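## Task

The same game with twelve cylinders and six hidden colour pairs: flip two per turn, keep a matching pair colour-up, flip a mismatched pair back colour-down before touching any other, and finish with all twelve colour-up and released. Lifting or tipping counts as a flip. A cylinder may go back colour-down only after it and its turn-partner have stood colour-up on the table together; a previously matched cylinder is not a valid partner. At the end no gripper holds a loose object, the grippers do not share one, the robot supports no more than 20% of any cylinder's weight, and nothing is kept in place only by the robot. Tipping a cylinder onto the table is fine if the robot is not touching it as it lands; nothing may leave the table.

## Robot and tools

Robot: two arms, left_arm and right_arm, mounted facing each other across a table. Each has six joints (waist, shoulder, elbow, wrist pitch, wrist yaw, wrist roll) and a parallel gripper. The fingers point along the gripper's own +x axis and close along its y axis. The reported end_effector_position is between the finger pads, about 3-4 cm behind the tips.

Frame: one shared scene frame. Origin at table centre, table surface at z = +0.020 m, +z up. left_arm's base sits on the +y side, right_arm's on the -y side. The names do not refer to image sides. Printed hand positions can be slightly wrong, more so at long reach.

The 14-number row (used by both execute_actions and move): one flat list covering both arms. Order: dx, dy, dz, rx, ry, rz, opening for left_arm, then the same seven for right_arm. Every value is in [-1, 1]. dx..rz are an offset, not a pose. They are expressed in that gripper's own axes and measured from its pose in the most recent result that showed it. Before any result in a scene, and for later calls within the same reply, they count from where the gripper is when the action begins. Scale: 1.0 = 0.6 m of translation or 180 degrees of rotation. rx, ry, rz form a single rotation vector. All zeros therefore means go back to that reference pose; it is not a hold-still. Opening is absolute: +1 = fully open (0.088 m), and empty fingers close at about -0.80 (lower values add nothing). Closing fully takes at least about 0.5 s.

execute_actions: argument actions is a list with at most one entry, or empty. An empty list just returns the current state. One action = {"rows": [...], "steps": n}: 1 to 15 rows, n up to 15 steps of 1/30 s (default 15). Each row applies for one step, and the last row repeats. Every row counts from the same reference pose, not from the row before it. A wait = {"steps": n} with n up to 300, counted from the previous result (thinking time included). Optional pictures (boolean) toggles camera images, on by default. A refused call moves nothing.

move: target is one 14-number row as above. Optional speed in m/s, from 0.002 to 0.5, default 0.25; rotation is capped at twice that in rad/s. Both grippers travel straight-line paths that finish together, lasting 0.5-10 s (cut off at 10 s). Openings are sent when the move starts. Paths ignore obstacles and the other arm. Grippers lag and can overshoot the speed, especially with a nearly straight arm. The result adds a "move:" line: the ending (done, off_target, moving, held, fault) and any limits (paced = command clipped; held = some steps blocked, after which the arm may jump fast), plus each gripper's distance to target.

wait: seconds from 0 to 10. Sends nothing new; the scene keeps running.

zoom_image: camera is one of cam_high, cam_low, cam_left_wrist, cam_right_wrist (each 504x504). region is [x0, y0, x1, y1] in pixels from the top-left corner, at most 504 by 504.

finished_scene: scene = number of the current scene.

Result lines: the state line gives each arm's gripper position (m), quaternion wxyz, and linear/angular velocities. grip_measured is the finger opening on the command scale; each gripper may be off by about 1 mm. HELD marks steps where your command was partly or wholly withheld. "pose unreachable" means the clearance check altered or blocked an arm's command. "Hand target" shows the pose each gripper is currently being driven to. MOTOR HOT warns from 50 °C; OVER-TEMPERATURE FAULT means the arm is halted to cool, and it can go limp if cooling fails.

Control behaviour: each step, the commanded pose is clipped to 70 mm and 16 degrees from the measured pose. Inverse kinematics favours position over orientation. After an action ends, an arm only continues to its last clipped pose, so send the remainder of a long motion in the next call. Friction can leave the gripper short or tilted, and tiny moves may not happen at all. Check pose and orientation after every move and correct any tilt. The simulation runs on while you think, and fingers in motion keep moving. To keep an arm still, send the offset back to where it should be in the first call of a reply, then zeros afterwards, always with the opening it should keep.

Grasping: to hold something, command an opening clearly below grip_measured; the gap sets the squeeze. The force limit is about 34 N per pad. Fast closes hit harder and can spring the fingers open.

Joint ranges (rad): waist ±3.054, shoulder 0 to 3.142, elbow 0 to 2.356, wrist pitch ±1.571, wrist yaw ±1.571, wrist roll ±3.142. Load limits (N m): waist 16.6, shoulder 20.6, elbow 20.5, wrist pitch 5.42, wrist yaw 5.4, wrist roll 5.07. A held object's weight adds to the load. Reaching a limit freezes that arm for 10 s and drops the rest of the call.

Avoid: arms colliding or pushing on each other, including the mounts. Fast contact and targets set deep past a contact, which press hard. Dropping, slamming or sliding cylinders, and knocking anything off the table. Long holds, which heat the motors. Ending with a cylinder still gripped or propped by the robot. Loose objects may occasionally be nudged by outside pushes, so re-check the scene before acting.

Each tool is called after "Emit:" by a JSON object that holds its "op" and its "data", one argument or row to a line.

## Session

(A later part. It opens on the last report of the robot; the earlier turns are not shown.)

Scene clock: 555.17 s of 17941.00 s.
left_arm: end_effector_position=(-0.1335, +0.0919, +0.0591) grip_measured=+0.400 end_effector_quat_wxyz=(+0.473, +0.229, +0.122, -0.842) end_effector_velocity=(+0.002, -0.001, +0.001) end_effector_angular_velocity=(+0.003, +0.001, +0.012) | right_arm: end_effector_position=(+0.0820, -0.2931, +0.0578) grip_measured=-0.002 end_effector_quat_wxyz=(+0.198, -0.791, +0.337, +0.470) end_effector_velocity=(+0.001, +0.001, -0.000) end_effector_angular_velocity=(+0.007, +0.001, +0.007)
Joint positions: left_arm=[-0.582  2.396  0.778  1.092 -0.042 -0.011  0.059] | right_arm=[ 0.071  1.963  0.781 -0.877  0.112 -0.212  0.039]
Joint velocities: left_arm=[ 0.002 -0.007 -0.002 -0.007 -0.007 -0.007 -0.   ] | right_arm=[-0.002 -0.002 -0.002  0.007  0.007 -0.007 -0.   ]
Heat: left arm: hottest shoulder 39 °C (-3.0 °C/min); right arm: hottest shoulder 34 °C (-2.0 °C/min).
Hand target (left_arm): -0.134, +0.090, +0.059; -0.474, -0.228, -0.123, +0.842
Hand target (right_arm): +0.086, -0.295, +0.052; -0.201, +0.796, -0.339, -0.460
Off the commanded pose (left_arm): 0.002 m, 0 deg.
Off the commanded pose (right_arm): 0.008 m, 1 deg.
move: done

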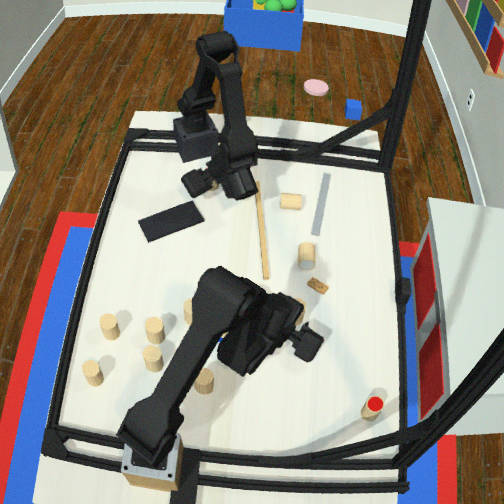

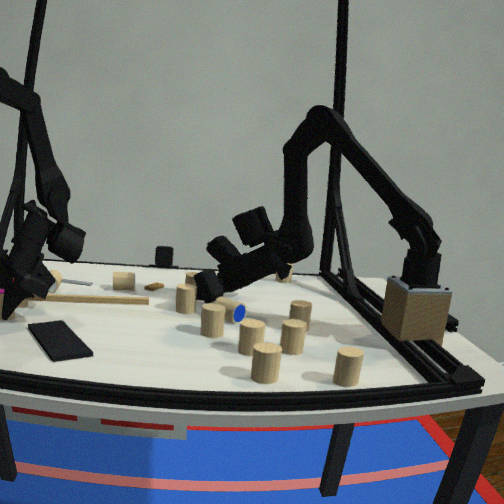

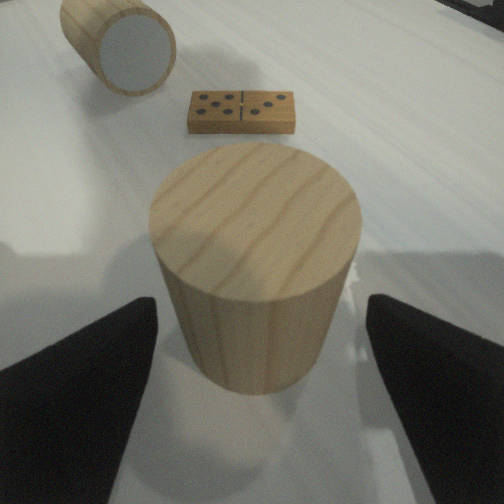

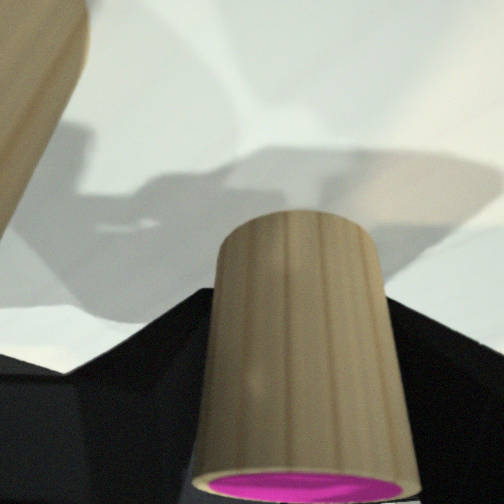

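Emit:
{"op": "move", "data": {
  "target": [-0.09,0,0.13,0,0,0,0.4,0,0,0,0,0,0,0.3],
  "speed": 0.1
}}

Emit:
{"op": "move", "data": {
  "target": [-0.1,-0.2,-0.05,0,0,0,0.4,0,0,0,0,0,0,0.3],
  "speed": 0.2
}}

Scene clock: 567.43 s of 17941.00 s.
left_arm: end_effector_position=(-0.1310, +0.0971, +0.1512) grip_measured=+0.400 end_effector_quat_wxyz=(+0.473, +0.231, +0.123, -0.842) end_effector_velocity=(-0.001, +0.002, +0.001) end_effector_angular_velocity=(+0.003, +0.001, +0.003) | right_arm: end_effector_position=(+0.0836, -0.2939, +0.0585) grip_measured=+0.298 end_effector_quat_wxyz=(+0.197, -0.793, +0.339, +0.467) end_effector_velocity=(-0.001, -0.006, +0.002) end_effector_angular_velocity=(-0.036, +0.014, +0.011)
Joint positions: left_arm=[-0.584  1.991  0.719  0.742 -0.043 -0.011  0.059] | right_arm=[ 0.066  1.963  0.781 -0.884  0.113 -0.216  0.054]
Joint velocities: left_arm=[-0.007 -0.007 -0.002 -0.007 -0.007 -0.007 -0.   ] | right_arm=[ 0.002 -0.002 -0.002 -0.022 -0.022 -0.022  0.   ]
Heat: left arm: hottest shoulder 40 °C (-1.0 °C/min); right arm: hottest wrist pitch 34 °C (-4.0 °C/min).
Hand target (left_arm): -0.131, +0.099, +0.154; -0.473, -0.229, -0.122, +0.842
Hand target (right_arm): +0.082, -0.293, +0.058; -0.198, +0.791, -0.337, -0.470
Off the commanded pose (left_arm): 0.003 m, 0 deg.
Off the commanded pose (right_arm): 0.002 m, 0 deg.
move: done

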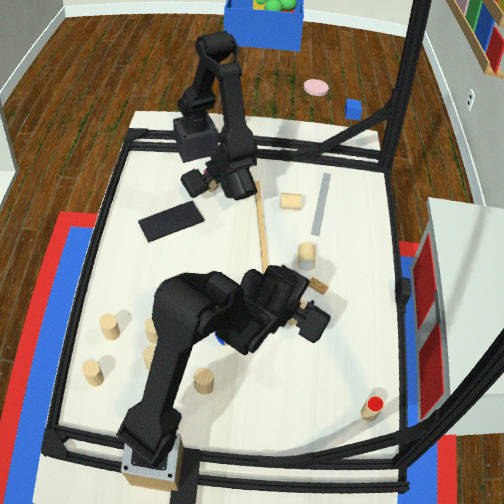

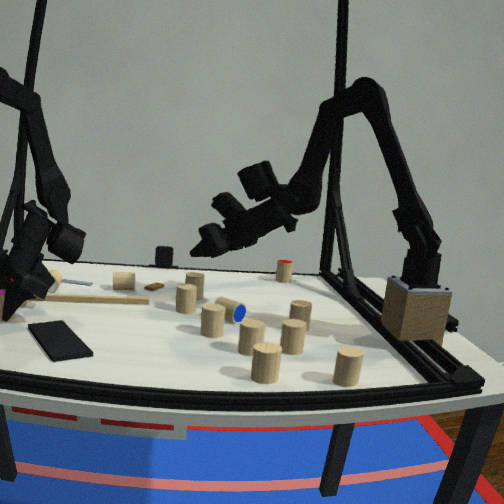

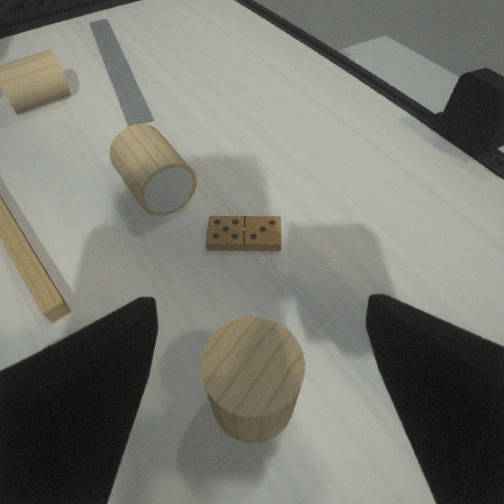

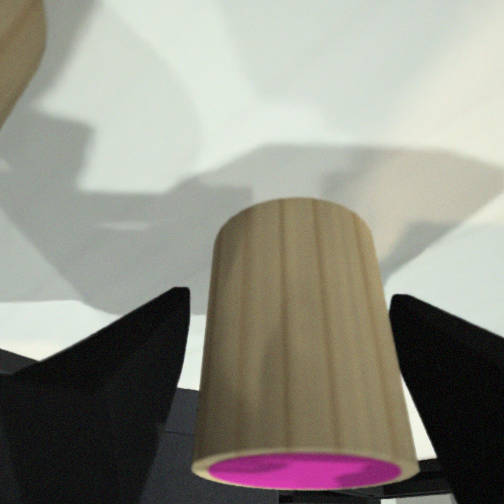

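Scene clock: 568.60 s of 17941.00 s.
left_arm: end_effector_position=(-0.1996, +0.2164, +0.1514) grip_measured=+0.400 end_effector_quat_wxyz=(+0.472, +0.233, +0.125, -0.841) end_effector_velocity=(-0.000, +0.004, +0.001) end_effector_angular_velocity=(+0.001, +0.001, -0.002) | right_arm: end_effector_position=(+0.0840, -0.2943, +0.0589) grip_measured=+0.299 end_effector_quat_wxyz=(+0.195, -0.793, +0.339, +0.466) end_effector_velocity=(-0.001, +0.000, -0.001) end_effector_angular_velocity=(+0.006, +0.007, -0.012)
Joint positions: left_arm=[-1.034  1.9    0.595  0.71  -0.422 -0.259  0.059] | right_arm=[ 0.065  1.963  0.781 -0.888  0.113 -0.217  0.054]
Joint velocities: left_arm=[-0.012 -0.012 -0.007 -0.007 -0.007 -0.007 -0.   ] | right_arm=[-0.002 -0.002 -0.002  0.007 -0.007  0.007 -0.   ]
Heat: left arm: hottest shoulder 40 °C (-1.0 °C/min); right arm: hottest shoulder 33 °C (-5.1 °C/min).
Hand target (left_arm): -0.199, +0.218, +0.154; -0.472, -0.231, -0.125, +0.842
Hand target (right_arm): +0.084, -0.294, +0.059; -0.197, +0.793, -0.339, -0.467
Off the commanded pose (left_arm): 0.003 m, 0 deg.
Off the commanded pose (right_arm): 0.001 m, 0 deg.
move: done

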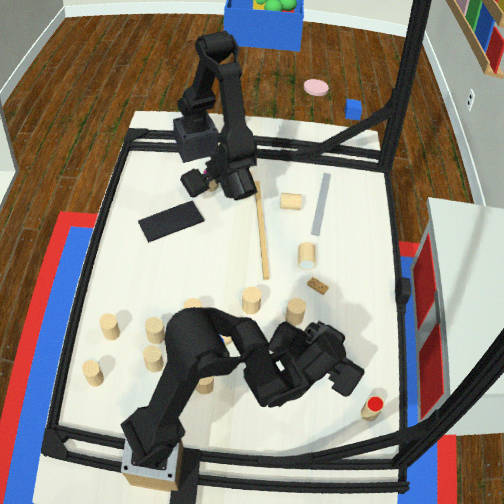

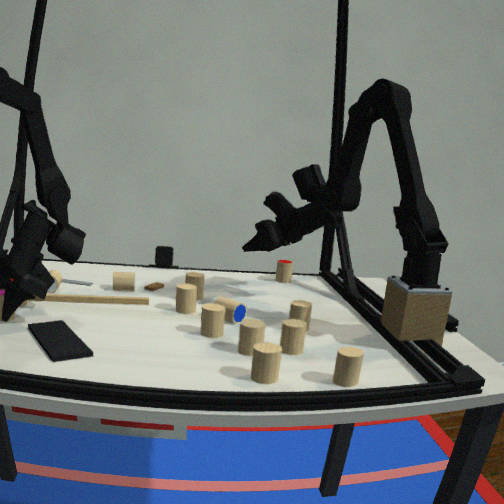

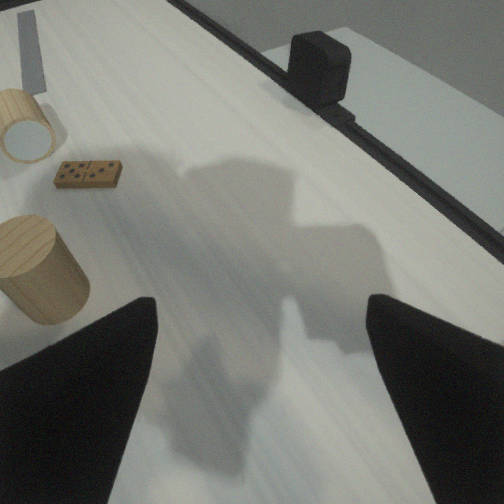

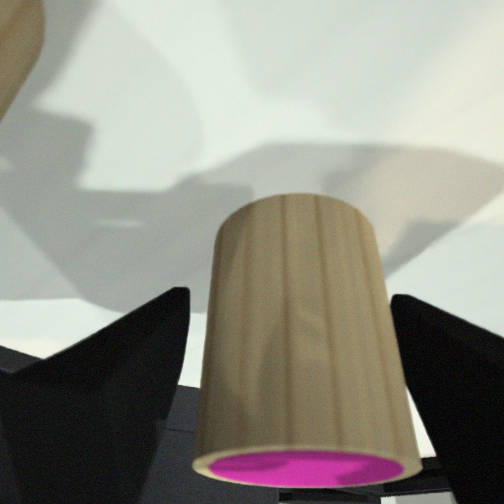

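Emit:
{"op": "move", "data": {
  "target": [-0.04,0.352,-0.015,0.045,0.33,-0.027,0.4,-0.1,0,-0.06,0,0,0,0.2],
  "speed": 0.25
}}

Scene clock: 584.03 s of 17941.00 s.
left_arm: end_effector_position=(-0.0052, +0.1290, +0.1593) grip_measured=+0.400 end_effector_quat_wxyz=(+0.300, +0.645, +0.293, -0.639) end_effector_velocity=(+0.004, -0.000, +0.002) end_effector_angular_velocity=(+0.004, -0.025, -0.005) | right_arm: end_effector_position=(+0.0868, -0.2990, +0.1259) grip_measured=+0.200 end_effector_quat_wxyz=(+0.191, -0.797, +0.342, +0.460) end_effector_velocity=(-0.002, -0.003, +0.001) end_effector_angular_velocity=(-0.019, +0.023, +0.006)
Joint positions: left_arm=[-0.329  1.996  1.349 -0.923 -0.012  0.367  0.059] | right_arm=[ 0.065  1.755  0.855 -1.189  0.113 -0.217  0.049]
Joint velocities: left_arm=[ 0.002  0.002  0.012 -0.022 -0.022  0.007 -0.   ] | right_arm=[-0.002 -0.007 -0.002 -0.007 -0.022 -0.022 -0.   ]
Heat: left arm: hottest shoulder 41 °C (+1.0 °C/min); right arm: hottest shoulder 33 °C (-3.0 °C/min).
Hand target (left_arm): -0.005, +0.126, +0.159; +0.300, +0.646, +0.292, -0.638
Hand target (right_arm): +0.085, -0.296, +0.129; -0.196, +0.793, -0.339, -0.466
Off the commanded pose (left_arm): 0.003 m, 0 deg.
Off the commanded pose (right_arm): 0.005 m, 1 deg.
After step 90, 9.90 s passed at rest.
move: done

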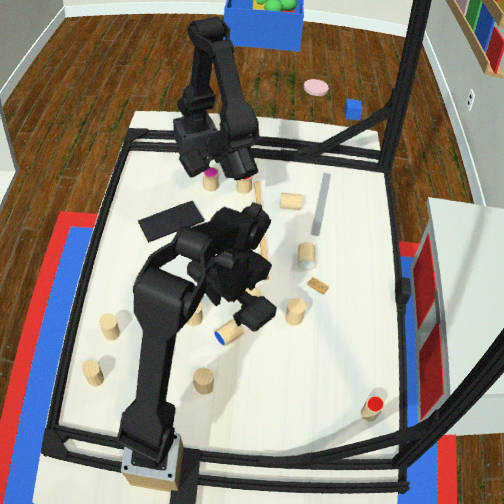

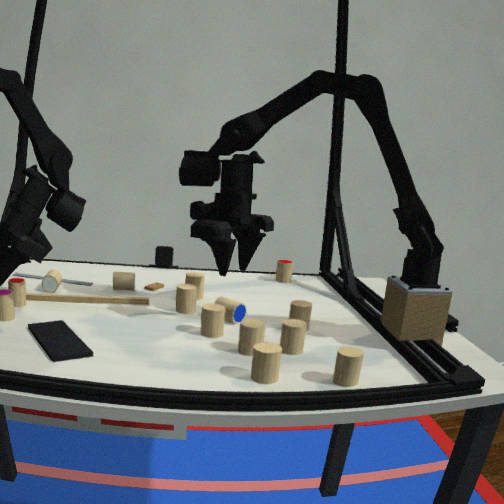

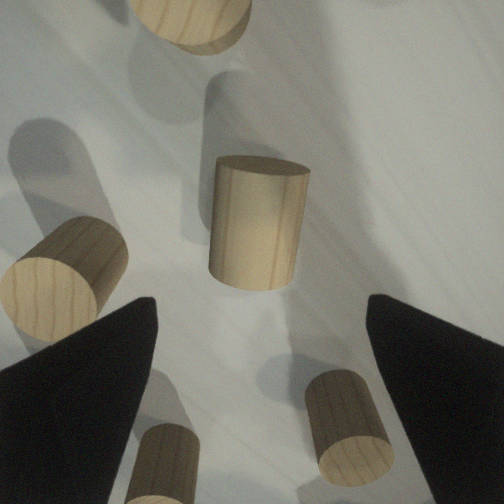

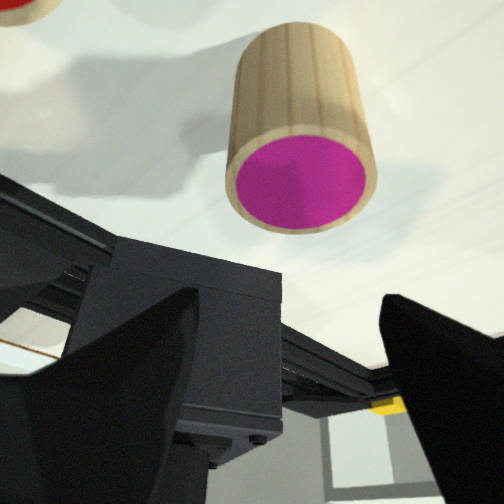

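Emit:
{"op": "move", "data": {
  "target": [0.158,0,0,0.033,0,0,0.32,0,0,0,0,0,0,0.2],
  "speed": 0.08
}}

Scene clock: 598.13 s of 17941.00 s.
left_arm: end_effector_position=(-0.0060, +0.1264, +0.0678) grip_measured=+0.320 end_effector_quat_wxyz=(+0.268, +0.657, +0.257, -0.656) end_effector_velocity=(+0.000, -0.000, +0.001) end_effector_angular_velocity=(-0.009, -0.004, +0.005) | right_arm: end_effector_position=(+0.0867, -0.2989, +0.1260) grip_measured=+0.200 end_effector_quat_wxyz=(+0.191, -0.797, +0.342, +0.460) end_effector_velocity=(+0.000, -0.002, +0.001) end_effector_angular_velocity=(-0.012, +0.005, +0.000)
Joint positions: left_arm=[-0.328  2.184  1.221 -0.597 -0.012  0.472  0.055] | right_arm=[ 0.065  1.754  0.855 -1.189  0.113 -0.217  0.049]
Joint velocities: left_arm=[-0.002 -0.007 -0.007  0.007 -0.007 -0.007  0.   ] | right_arm=[-0.002 -0.002 -0.002 -0.007 -0.007 -0.007 -0.   ]
Heat: left arm: hottest shoulder 41 °C (+1.0 °C/min); right arm: hottest shoulder 33 °C (-2.0 °C/min).
Hand target (left_arm): -0.004, +0.129, +0.064; +0.266, +0.659, +0.260, -0.654
Hand target (right_arm): +0.087, -0.299, +0.126; -0.191, +0.797, -0.342, -0.460
Off the commanded pose (left_arm): 0.004 m, 1 deg.
Off the commanded pose (right_arm): 0.000 m, 0 deg.
After step 90, 9.53 s passed at rest.
move: done

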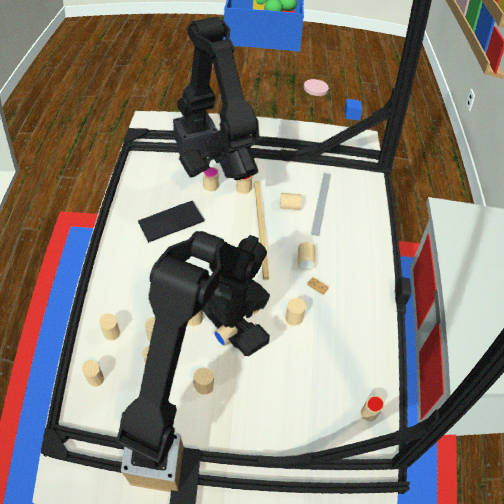

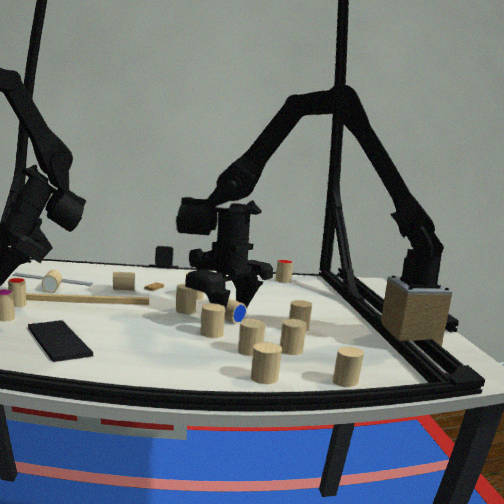

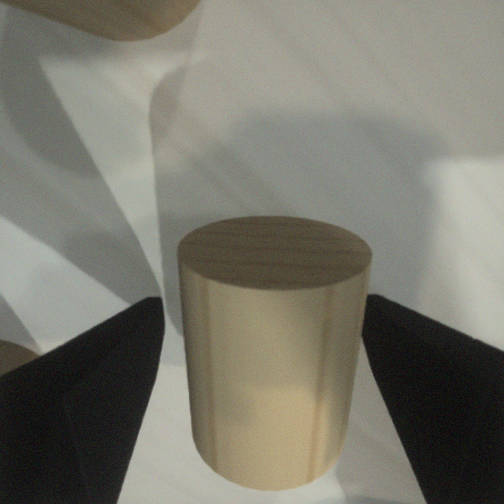

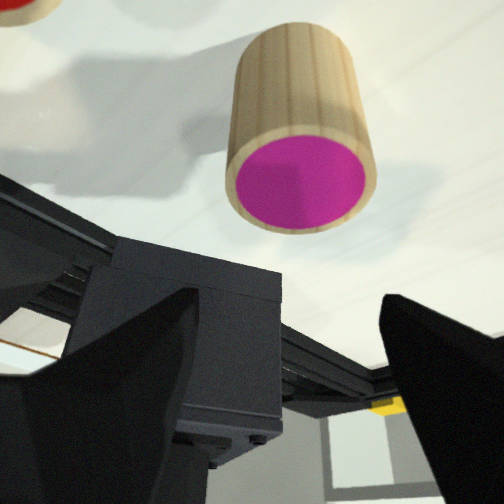

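Emit:
{"op": "move", "data": {
  "target": [0.008,-0.004,-0.016,0,0,0,0.32,0,0,0,0,0,0,0.2],
  "speed": 0.04
}}

Emit:
{"op": "execute_actions", "data": {
  "actions": [
    {"rows":[[0,0,0,0,0,0,0.3,0,0,0,0,0,0,0.2],[0,0,0,0,0,0,0.2,0,0,0,0,0,0,0.2],[0,0,0,0,0,0,0.2,0,0,0,0,0,0,0.2],[0,0,0,0,0,0,0.1,0,0,0,0,0,0,0.2],[0,0,0,0,0,0,0.1,0,0,0,0,0,0,0.2],[0,0,0,0,0,0,0,0,0,0,0,0,0,0.2],[0,0,0,0,0,0,0,0,0,0,0,0,0,0.2],[0,0,0,0,0,0,-0.1,0,0,0,0,0,0,0.2],[0,0,0,0,0,0,-0.1,0,0,0,0,0,0,0.2],[0,0,0,0,0,0,-0.3,0,0,0,0,0,0,0.2]],"steps":14}
  ],
  "pictures": false
}}

Emit:
{"op": "move", "data": {
  "target": [-0.05,0,0,0,0,0,-0.3,0,0,0,0,0,0,0.2],
  "speed": 0.12
}}

Emit:
{"op": "move", "data": {
  "target": [0,-0.291,0.091,0.242,0,0,-0.3,0,0,0,0,0,0,0.2],
  "speed": 0.25
}}

Scene clock: 614.20 s of 17941.00 s.
left_arm: end_effector_position=(-0.0051, +0.1286, +0.0653) grip_measured=+0.320 end_effector_quat_wxyz=(+0.272, +0.653, +0.253, -0.660) end_effector_velocity=(+0.001, +0.004, -0.001) end_effector_angular_velocity=(-0.000, -0.008, +0.005) | right_arm: end_effector_position=(+0.0867, -0.2989, +0.1260) grip_measured=+0.200 end_effector_quat_wxyz=(+0.191, -0.797, +0.342, +0.460) end_effector_velocity=(+0.001, -0.004, +0.000) end_effector_angular_velocity=(-0.011, -0.003, -0.012)
Joint positions: left_arm=[-0.327  2.173  1.188 -0.558 -0.01   0.474  0.055] | right_arm=[ 0.065  1.754  0.855 -1.189  0.113 -0.217  0.049]
Joint velocities: left_arm=[-0.002 -0.007 -0.017  0.007 -0.007 -0.007  0.   ] | right_arm=[-0.002 -0.002 -0.007 -0.007 -0.007  0.007 -0.   ]
Heat: left arm: hottest shoulder 41 °C (+2.0 °C/min); right arm: hottest shoulder 33 °C (-1.0 °C/min).
Hand target (left_arm): -0.001, +0.135, +0.063; +0.269, +0.657, +0.257, -0.656
Hand target (right_arm): +0.087, -0.299, +0.126; -0.191, +0.797, -0.342, -0.460
Off the commanded pose (left_arm): 0.008 m, 1 deg.
Off the commanded pose (right_arm): 0.000 m, 0 deg.
After step 90, 12.37 s passed at rest.
move: done

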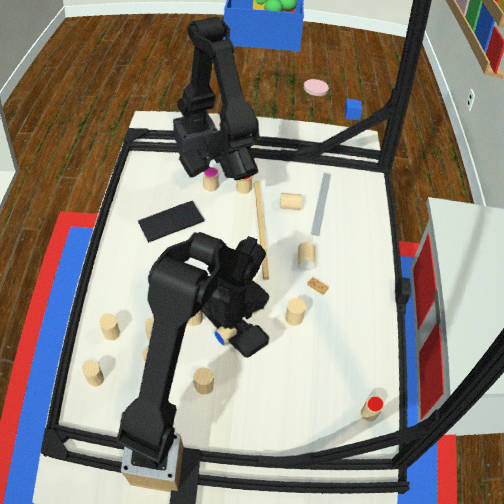

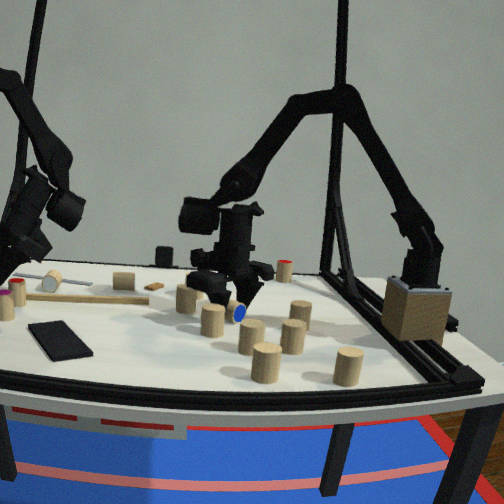

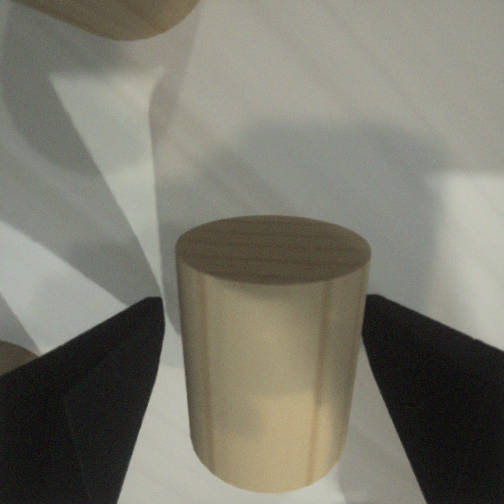

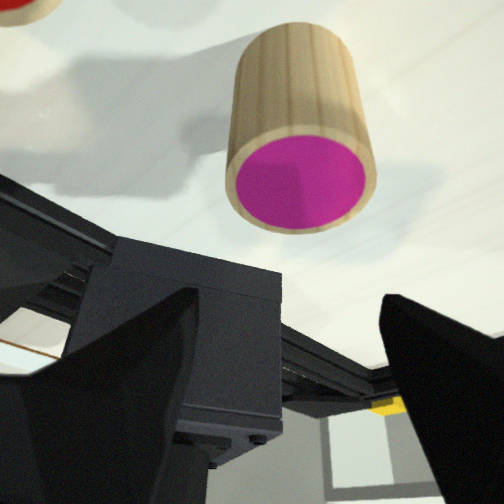

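Scene clock: 614.67 s of 17941.00 s.
left_arm: end_effector_position=(-0.0059, +0.1294, +0.0653) grip_measured=-0.008 end_effector_quat_wxyz=(+0.270, +0.652, +0.254, -0.661) end_effector_velocity=(-0.001, +0.003, +0.003) end_effector_angular_velocity=(+0.014, +0.003, +0.019) | right_arm: end_effector_position=(+0.0867, -0.2989, +0.1260) grip_measured=+0.200 end_effector_quat_wxyz=(+0.191, -0.797, +0.342, +0.460) end_effector_velocity=(-0.000, +0.001, -0.000) end_effector_angular_velocity=(+0.005, +0.014, -0.005)
Joint positions: left_arm=[-0.328  2.173  1.188 -0.56  -0.006  0.474  0.039] | right_arm=[ 0.065  1.754  0.855 -1.189  0.113 -0.217  0.049]
Joint velocities: left_arm=[-0.002 -0.007  0.002 -0.022  0.007 -0.022 -0.   ] | right_arm=[-0.007 -0.007 -0.002  0.007 -0.007 -0.007 -0.   ]
Heat: left arm: hottest shoulder 41 °C (+2.0 °C/min); right arm: hottest shoulder 33 °C (-1.0 °C/min).
Hand target (left_arm): -0.005, +0.129, +0.065; +0.272, +0.653, +0.252, -0.660
Hand target (right_arm): +0.087, -0.299, +0.126; -0.191, +0.797, -0.342, -0.460
Off the commanded pose (left_arm): 0.001 m, 0 deg.
Off the commanded pose (right_arm): 0.000 m, 0 deg.
Steps of this call (steps 1 to 14: all 14 steps of this action). Readings (end_effector_position):
1: left_arm (-0.0051, +0.1286, +0.0653) | right_arm (+0.0867, -0.2989, +0.1260)
2: left_arm (-0.0055, +0.1287, +0.0653) | right_arm (+0.0867, -0.2989, +0.1260)
4: left_arm (-0.0061, +0.1293, +0.0653) | right_arm (+0.0867, -0.2989, +0.1260)
8: left_arm (-0.0060, +0.1296, +0.0653) | right_arm (+0.0867, -0.2989, +0.1260)
14: the state above

Scene clock: 615.70 s of 17941.00 s.
left_arm: end_effector_position=(-0.0039, +0.1351, +0.0888) grip_measured=-0.008 end_effector_quat_wxyz=(+0.265, +0.657, +0.259, -0.656) end_effector_velocity=(+0.000, +0.000, +0.001) end_effector_angular_velocity=(-0.000, -0.008, +0.005) | right_arm: end_effector_position=(+0.0867, -0.2989, +0.1260) grip_measured=+0.200 end_effector_quat_wxyz=(+0.191, -0.797, +0.342, +0.460) end_effector_velocity=(+0.003, -0.006, +0.002) end_effector_angular_velocity=(-0.029, -0.005, +0.000)
Joint positions: left_arm=[-0.328  2.11   1.201 -0.657 -0.006  0.474  0.039] | right_arm=[ 0.065  1.754  0.855 -1.189  0.113 -0.217  0.049]
Joint velocities: left_arm=[-0.002 -0.002  0.002 -0.007 -0.007 -0.007 -0.   ] | right_arm=[-0.002 -0.002 -0.007 -0.022 -0.007 -0.007 -0.   ]
Heat: left arm: hottest shoulder 41 °C (+2.0 °C/min); right arm: hottest shoulder 33 °C (-1.0 °C/min).
Hand target (left_arm): -0.006, +0.130, +0.095; +0.270, +0.652, +0.254, -0.661
Hand target (right_arm): +0.087, -0.299, +0.126; -0.191, +0.797, -0.342, -0.460
Off the commanded pose (left_arm): 0.008 m, 1 deg.
Off the commanded pose (right_arm): 0.000 m, 0 deg.
move: done

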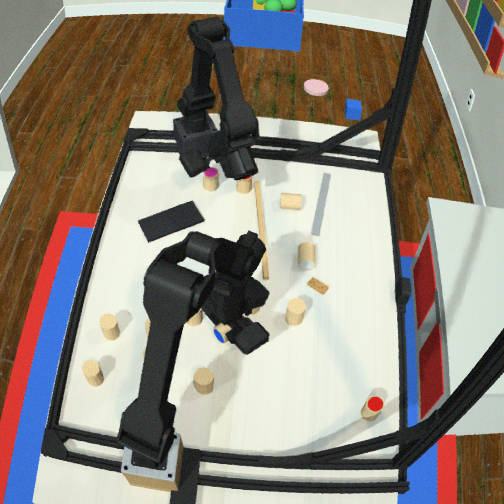

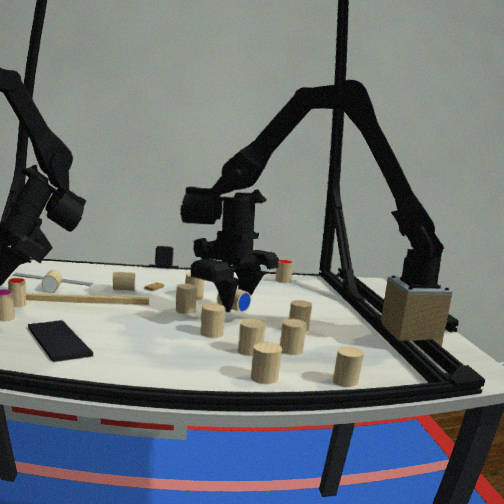

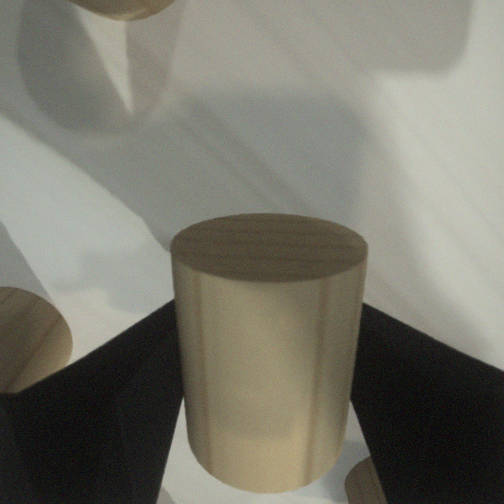

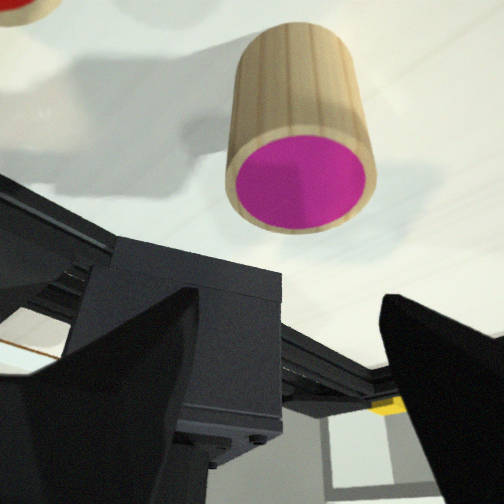

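Scene clock: 617.63 s of 17941.00 s.
left_arm: end_effector_position=(-0.1625, +0.2269, +0.0879) grip_measured=-0.008 end_effector_quat_wxyz=(+0.002, +0.708, -0.000, -0.706) end_effector_velocity=(+0.001, +0.001, -0.000) end_effector_angular_velocity=(-0.001, -0.010, -0.010) | right_arm: end_effector_position=(+0.0867, -0.2989, +0.1260) grip_measured=+0.200 end_effector_quat_wxyz=(+0.191, -0.797, +0.342, +0.460) end_effector_velocity=(+0.001, +0.001, -0.001) end_effector_angular_velocity=(+0.008, -0.007, -0.005)
Joint positions: left_arm=[-0.84   2.153  1.27  -0.687 -0.004  0.72   0.039] | right_arm=[ 0.065  1.754  0.855 -1.189  0.113 -0.217  0.049]
Joint velocities: left_arm=[-0.002  0.002  0.002 -0.007 -0.007  0.007  0.   ] | right_arm=[-0.002  0.002 -0.002  0.007  0.007  0.007 -0.   ]
Heat: left arm: hottest shoulder 42 °C (+3.0 °C/min); right arm: hottest shoulder 33 °C (-1.0 °C/min).
Hand target (left_arm): -0.165, +0.226, +0.088; +0.001, +0.707, -0.001, -0.707
Hand target (right_arm): +0.087, -0.299, +0.126; -0.191, +0.797, -0.342, -0.460
Off the commanded pose (left_arm): 0.003 m, 0 deg.
Off the commanded pose (right_arm): 0.000 m, 0 deg.
move: done

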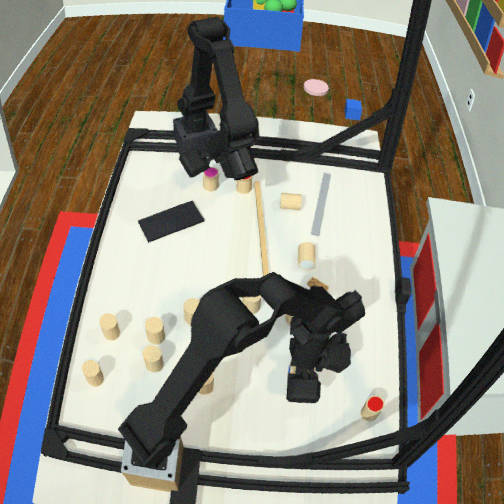

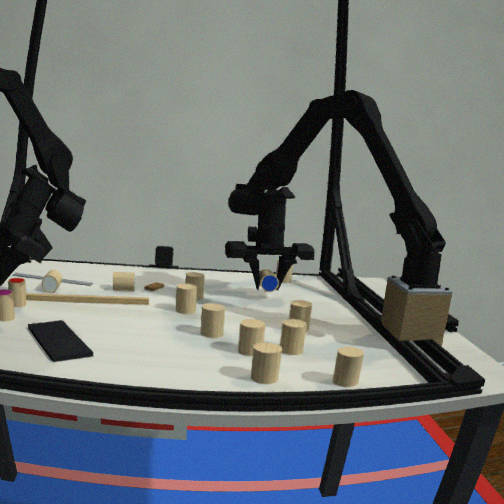

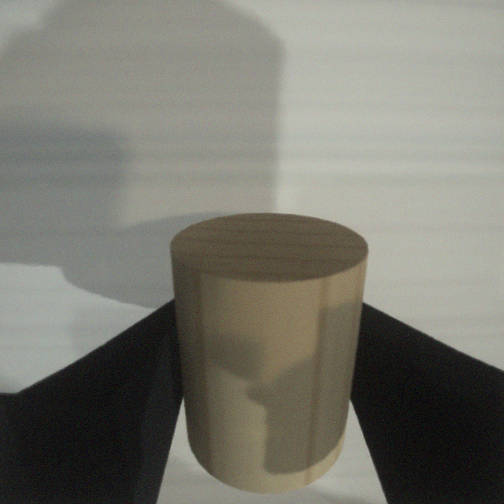

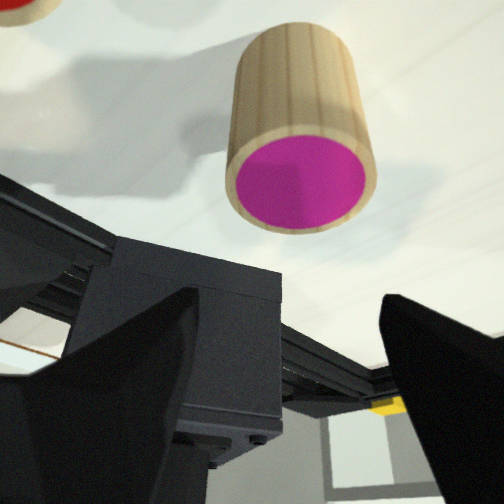

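Emit:
{"op": "move", "data": {
  "target": [0.045,0,0,0,-0.005,0,-0.3,0,0,0,0,0,0,0.2],
  "speed": 0.04
}}

Emit:
{"op": "execute_actions", "data": {
  "actions": [
    {"rows":[[-0.005,0,0,0,0,0,0.38,0,0,0,0,0,0,0.2]],"steps":10}
  ],
  "pictures": false
}}

Emit:
{"op": "move", "data": {
  "target": [0.008,-0.006,-0.033,0,-0.328,0,0.38,0,0,0,0,0,0,0.2],
  "speed": 0.3
}}

Scene clock: 627.07 s of 17941.00 s.
left_arm: end_effector_position=(-0.1647, +0.2257, +0.0666) grip_measured=-0.009 end_effector_quat_wxyz=(+0.005, +0.701, -0.004, -0.713) end_effector_velocity=(+0.003, +0.002, -0.001) end_effector_angular_velocity=(+0.003, -0.014, +0.005) | right_arm: end_effector_position=(+0.0867, -0.2989, +0.1260) grip_measured=+0.200 end_effector_quat_wxyz=(+0.191, -0.797, +0.342, +0.460) end_effector_velocity=(-0.003, -0.002, +0.001) end_effector_angular_velocity=(-0.014, +0.018, -0.002)
Joint positions: left_arm=[-0.838  2.198  1.24  -0.592  0.003  0.721  0.039] | right_arm=[ 0.065  1.755  0.855 -1.189  0.113 -0.217  0.049]
Joint velocities: left_arm=[-0.002 -0.002 -0.007 -0.007 -0.007 -0.007 -0.001] | right_arm=[ 0.002 -0.002  0.002 -0.007 -0.022 -0.007 -0.   ]
Heat: left arm: hottest shoulder 42 °C (+2.0 °C/min); right arm: hottest shoulder 33 °C (-1.0 °C/min).
Hand target (left_arm): -0.162, +0.227, +0.061; +0.002, +0.702, -0.000, -0.712
Hand target (right_arm): +0.087, -0.299, +0.126; -0.191, +0.797, -0.342, -0.460
Off the commanded pose (left_arm): 0.006 m, 1 deg.
Off the commanded pose (right_arm): 0.000 m, 0 deg.
move: done

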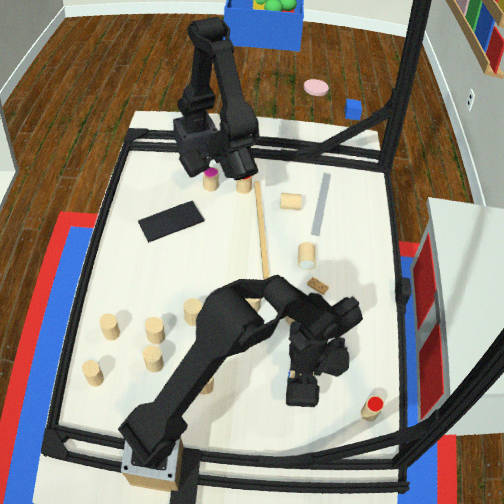

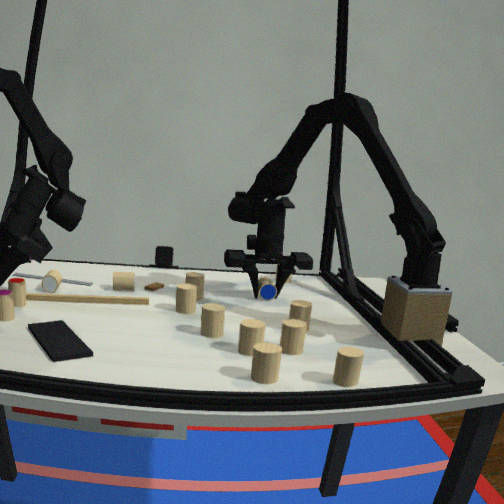

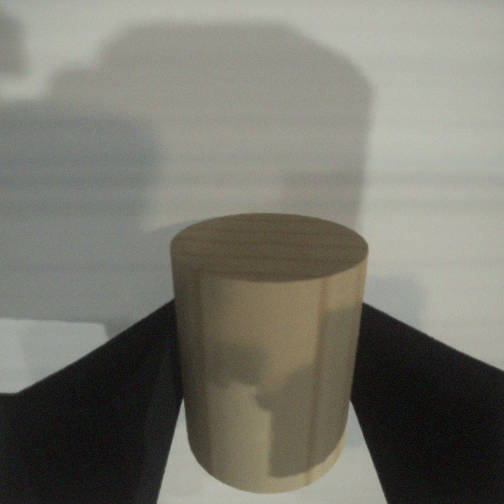

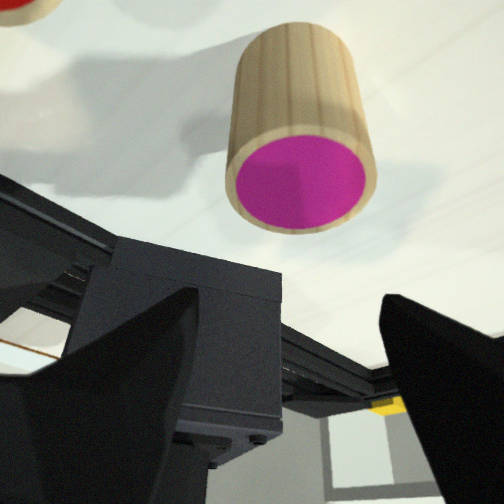

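Scene clock: 627.40 s of 17941.00 s.
left_arm: end_effector_position=(-0.1644, +0.2297, +0.0671) grip_measured=+0.356 end_effector_quat_wxyz=(-0.002, +0.703, -0.001, -0.711) end_effector_velocity=(+0.001, +0.003, +0.000) end_effector_angular_velocity=(-0.001, -0.010, +0.000) | right_arm: end_effector_position=(+0.0867, -0.2989, +0.1260) grip_measured=+0.200 end_effector_quat_wxyz=(+0.191, -0.797, +0.342, +0.460) end_effector_velocity=(-0.001, -0.005, +0.002) end_effector_angular_velocity=(-0.031, +0.008, -0.007)
Joint positions: left_arm=[-0.844  2.197  1.24  -0.606  0.009  0.721  0.056] | right_arm=[ 0.065  1.755  0.855 -1.189  0.113 -0.217  0.049]
Joint velocities: left_arm=[-0.007 -0.002 -0.002 -0.007 -0.007 -0.007  0.011] | right_arm=[-0.002  0.002  0.002 -0.022 -0.022 -0.007  0.   ]
Heat: left arm: hottest shoulder 42 °C (+2.0 °C/min); right arm: hottest shoulder 33 °C (-1.0 °C/min).
Hand target (left_arm): -0.165, +0.226, +0.070; +0.005, +0.701, -0.004, -0.713
Hand target (right_arm): +0.087, -0.299, +0.126; -0.191, +0.797, -0.342, -0.460
Off the commanded pose (left_arm): 0.005 m, 1 deg.
Off the commanded pose (right_arm): 0.000 m, 0 deg.
Steps of this call (steps 1 to 10: all 10 steps of this action). Readings (end_effector_position):
1: left_arm (-0.1647, +0.2257, +0.0666) | right_arm (+0.0867, -0.2989, +0.1260)
2: left_arm (-0.1645, +0.2260, +0.0666) | right_arm (+0.0867, -0.2989, +0.1260)
4: left_arm (-0.1643, +0.2287, +0.0667) | right_arm (+0.0867, -0.2989, +0.1260)
8: left_arm (-0.1644, +0.2299, +0.0671) | right_arm (+0.0867, -0.2989, +0.1260)
10: the state above

Scene clock: 629.93 s of 17941.00 s.
left_arm: end_effector_position=(-0.1453, +0.2302, +0.0641) grip_measured=+0.380 end_effector_quat_wxyz=(-0.002, +0.263, -0.007, -0.965) end_effector_velocity=(+0.001, +0.003, -0.002) end_effector_angular_velocity=(+0.001, -0.004, +0.006) | right_arm: end_effector_position=(+0.0868, -0.2990, +0.1259) grip_measured=+0.200 end_effector_quat_wxyz=(+0.191, -0.797, +0.342, +0.460) end_effector_velocity=(-0.001, +0.000, -0.001) end_effector_angular_velocity=(+0.001, +0.012, +0.000)
Joint positions: left_arm=[-0.482  2.253  0.614  0.744  0.864  0.774  0.058] | right_arm=[ 0.065  1.755  0.855 -1.189  0.113 -0.217  0.049]
Joint velocities: left_arm=[-0.002  0.007 -0.012  0.022 -0.007 -0.007  0.   ] | right_arm=[-0.002 -0.002 -0.002  0.007 -0.007 -0.007  0.   ]
Heat: left arm: hottest shoulder 42 °C (+2.0 °C/min); right arm: hottest shoulder 33 °C (+0.0 °C/min).
Hand target (left_arm): -0.143, +0.232, +0.062; +0.003, -0.263, +0.002, +0.965
Hand target (right_arm): +0.087, -0.299, +0.126; -0.191, +0.797, -0.342, -0.460
Off the commanded pose (left_arm): 0.004 m, 1 deg.
Off the commanded pose (right_arm): 0.000 m, 0 deg.
move: done

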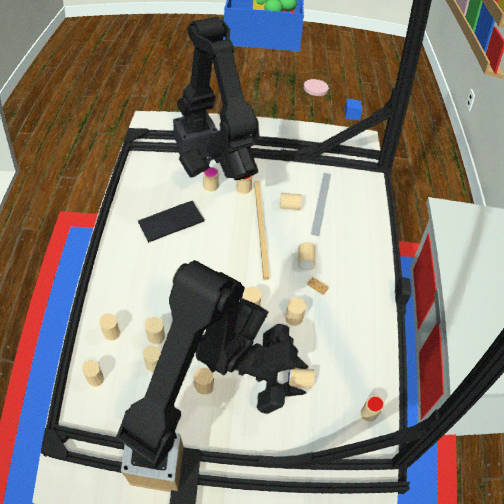

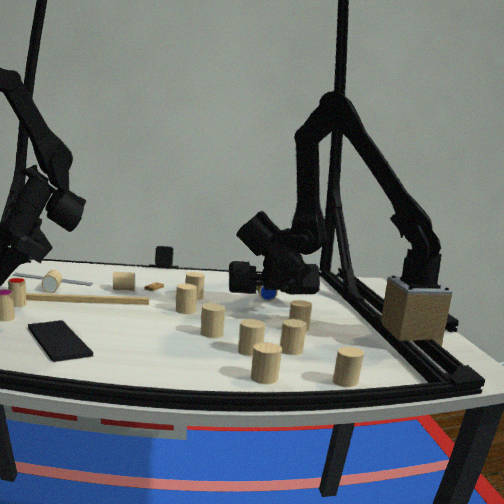

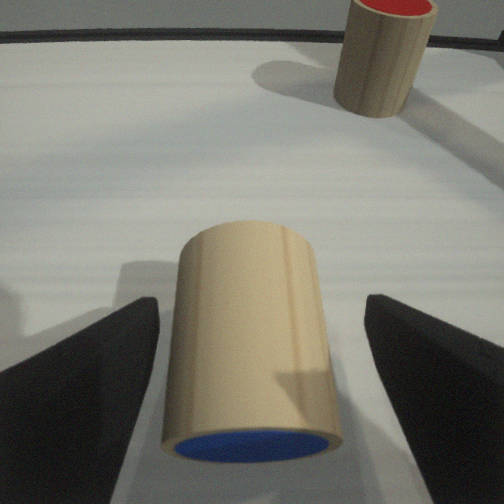

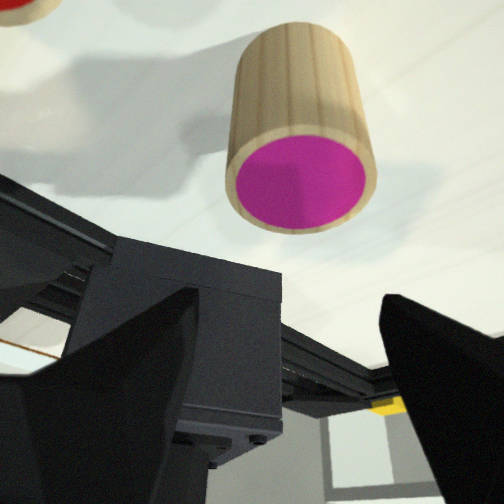

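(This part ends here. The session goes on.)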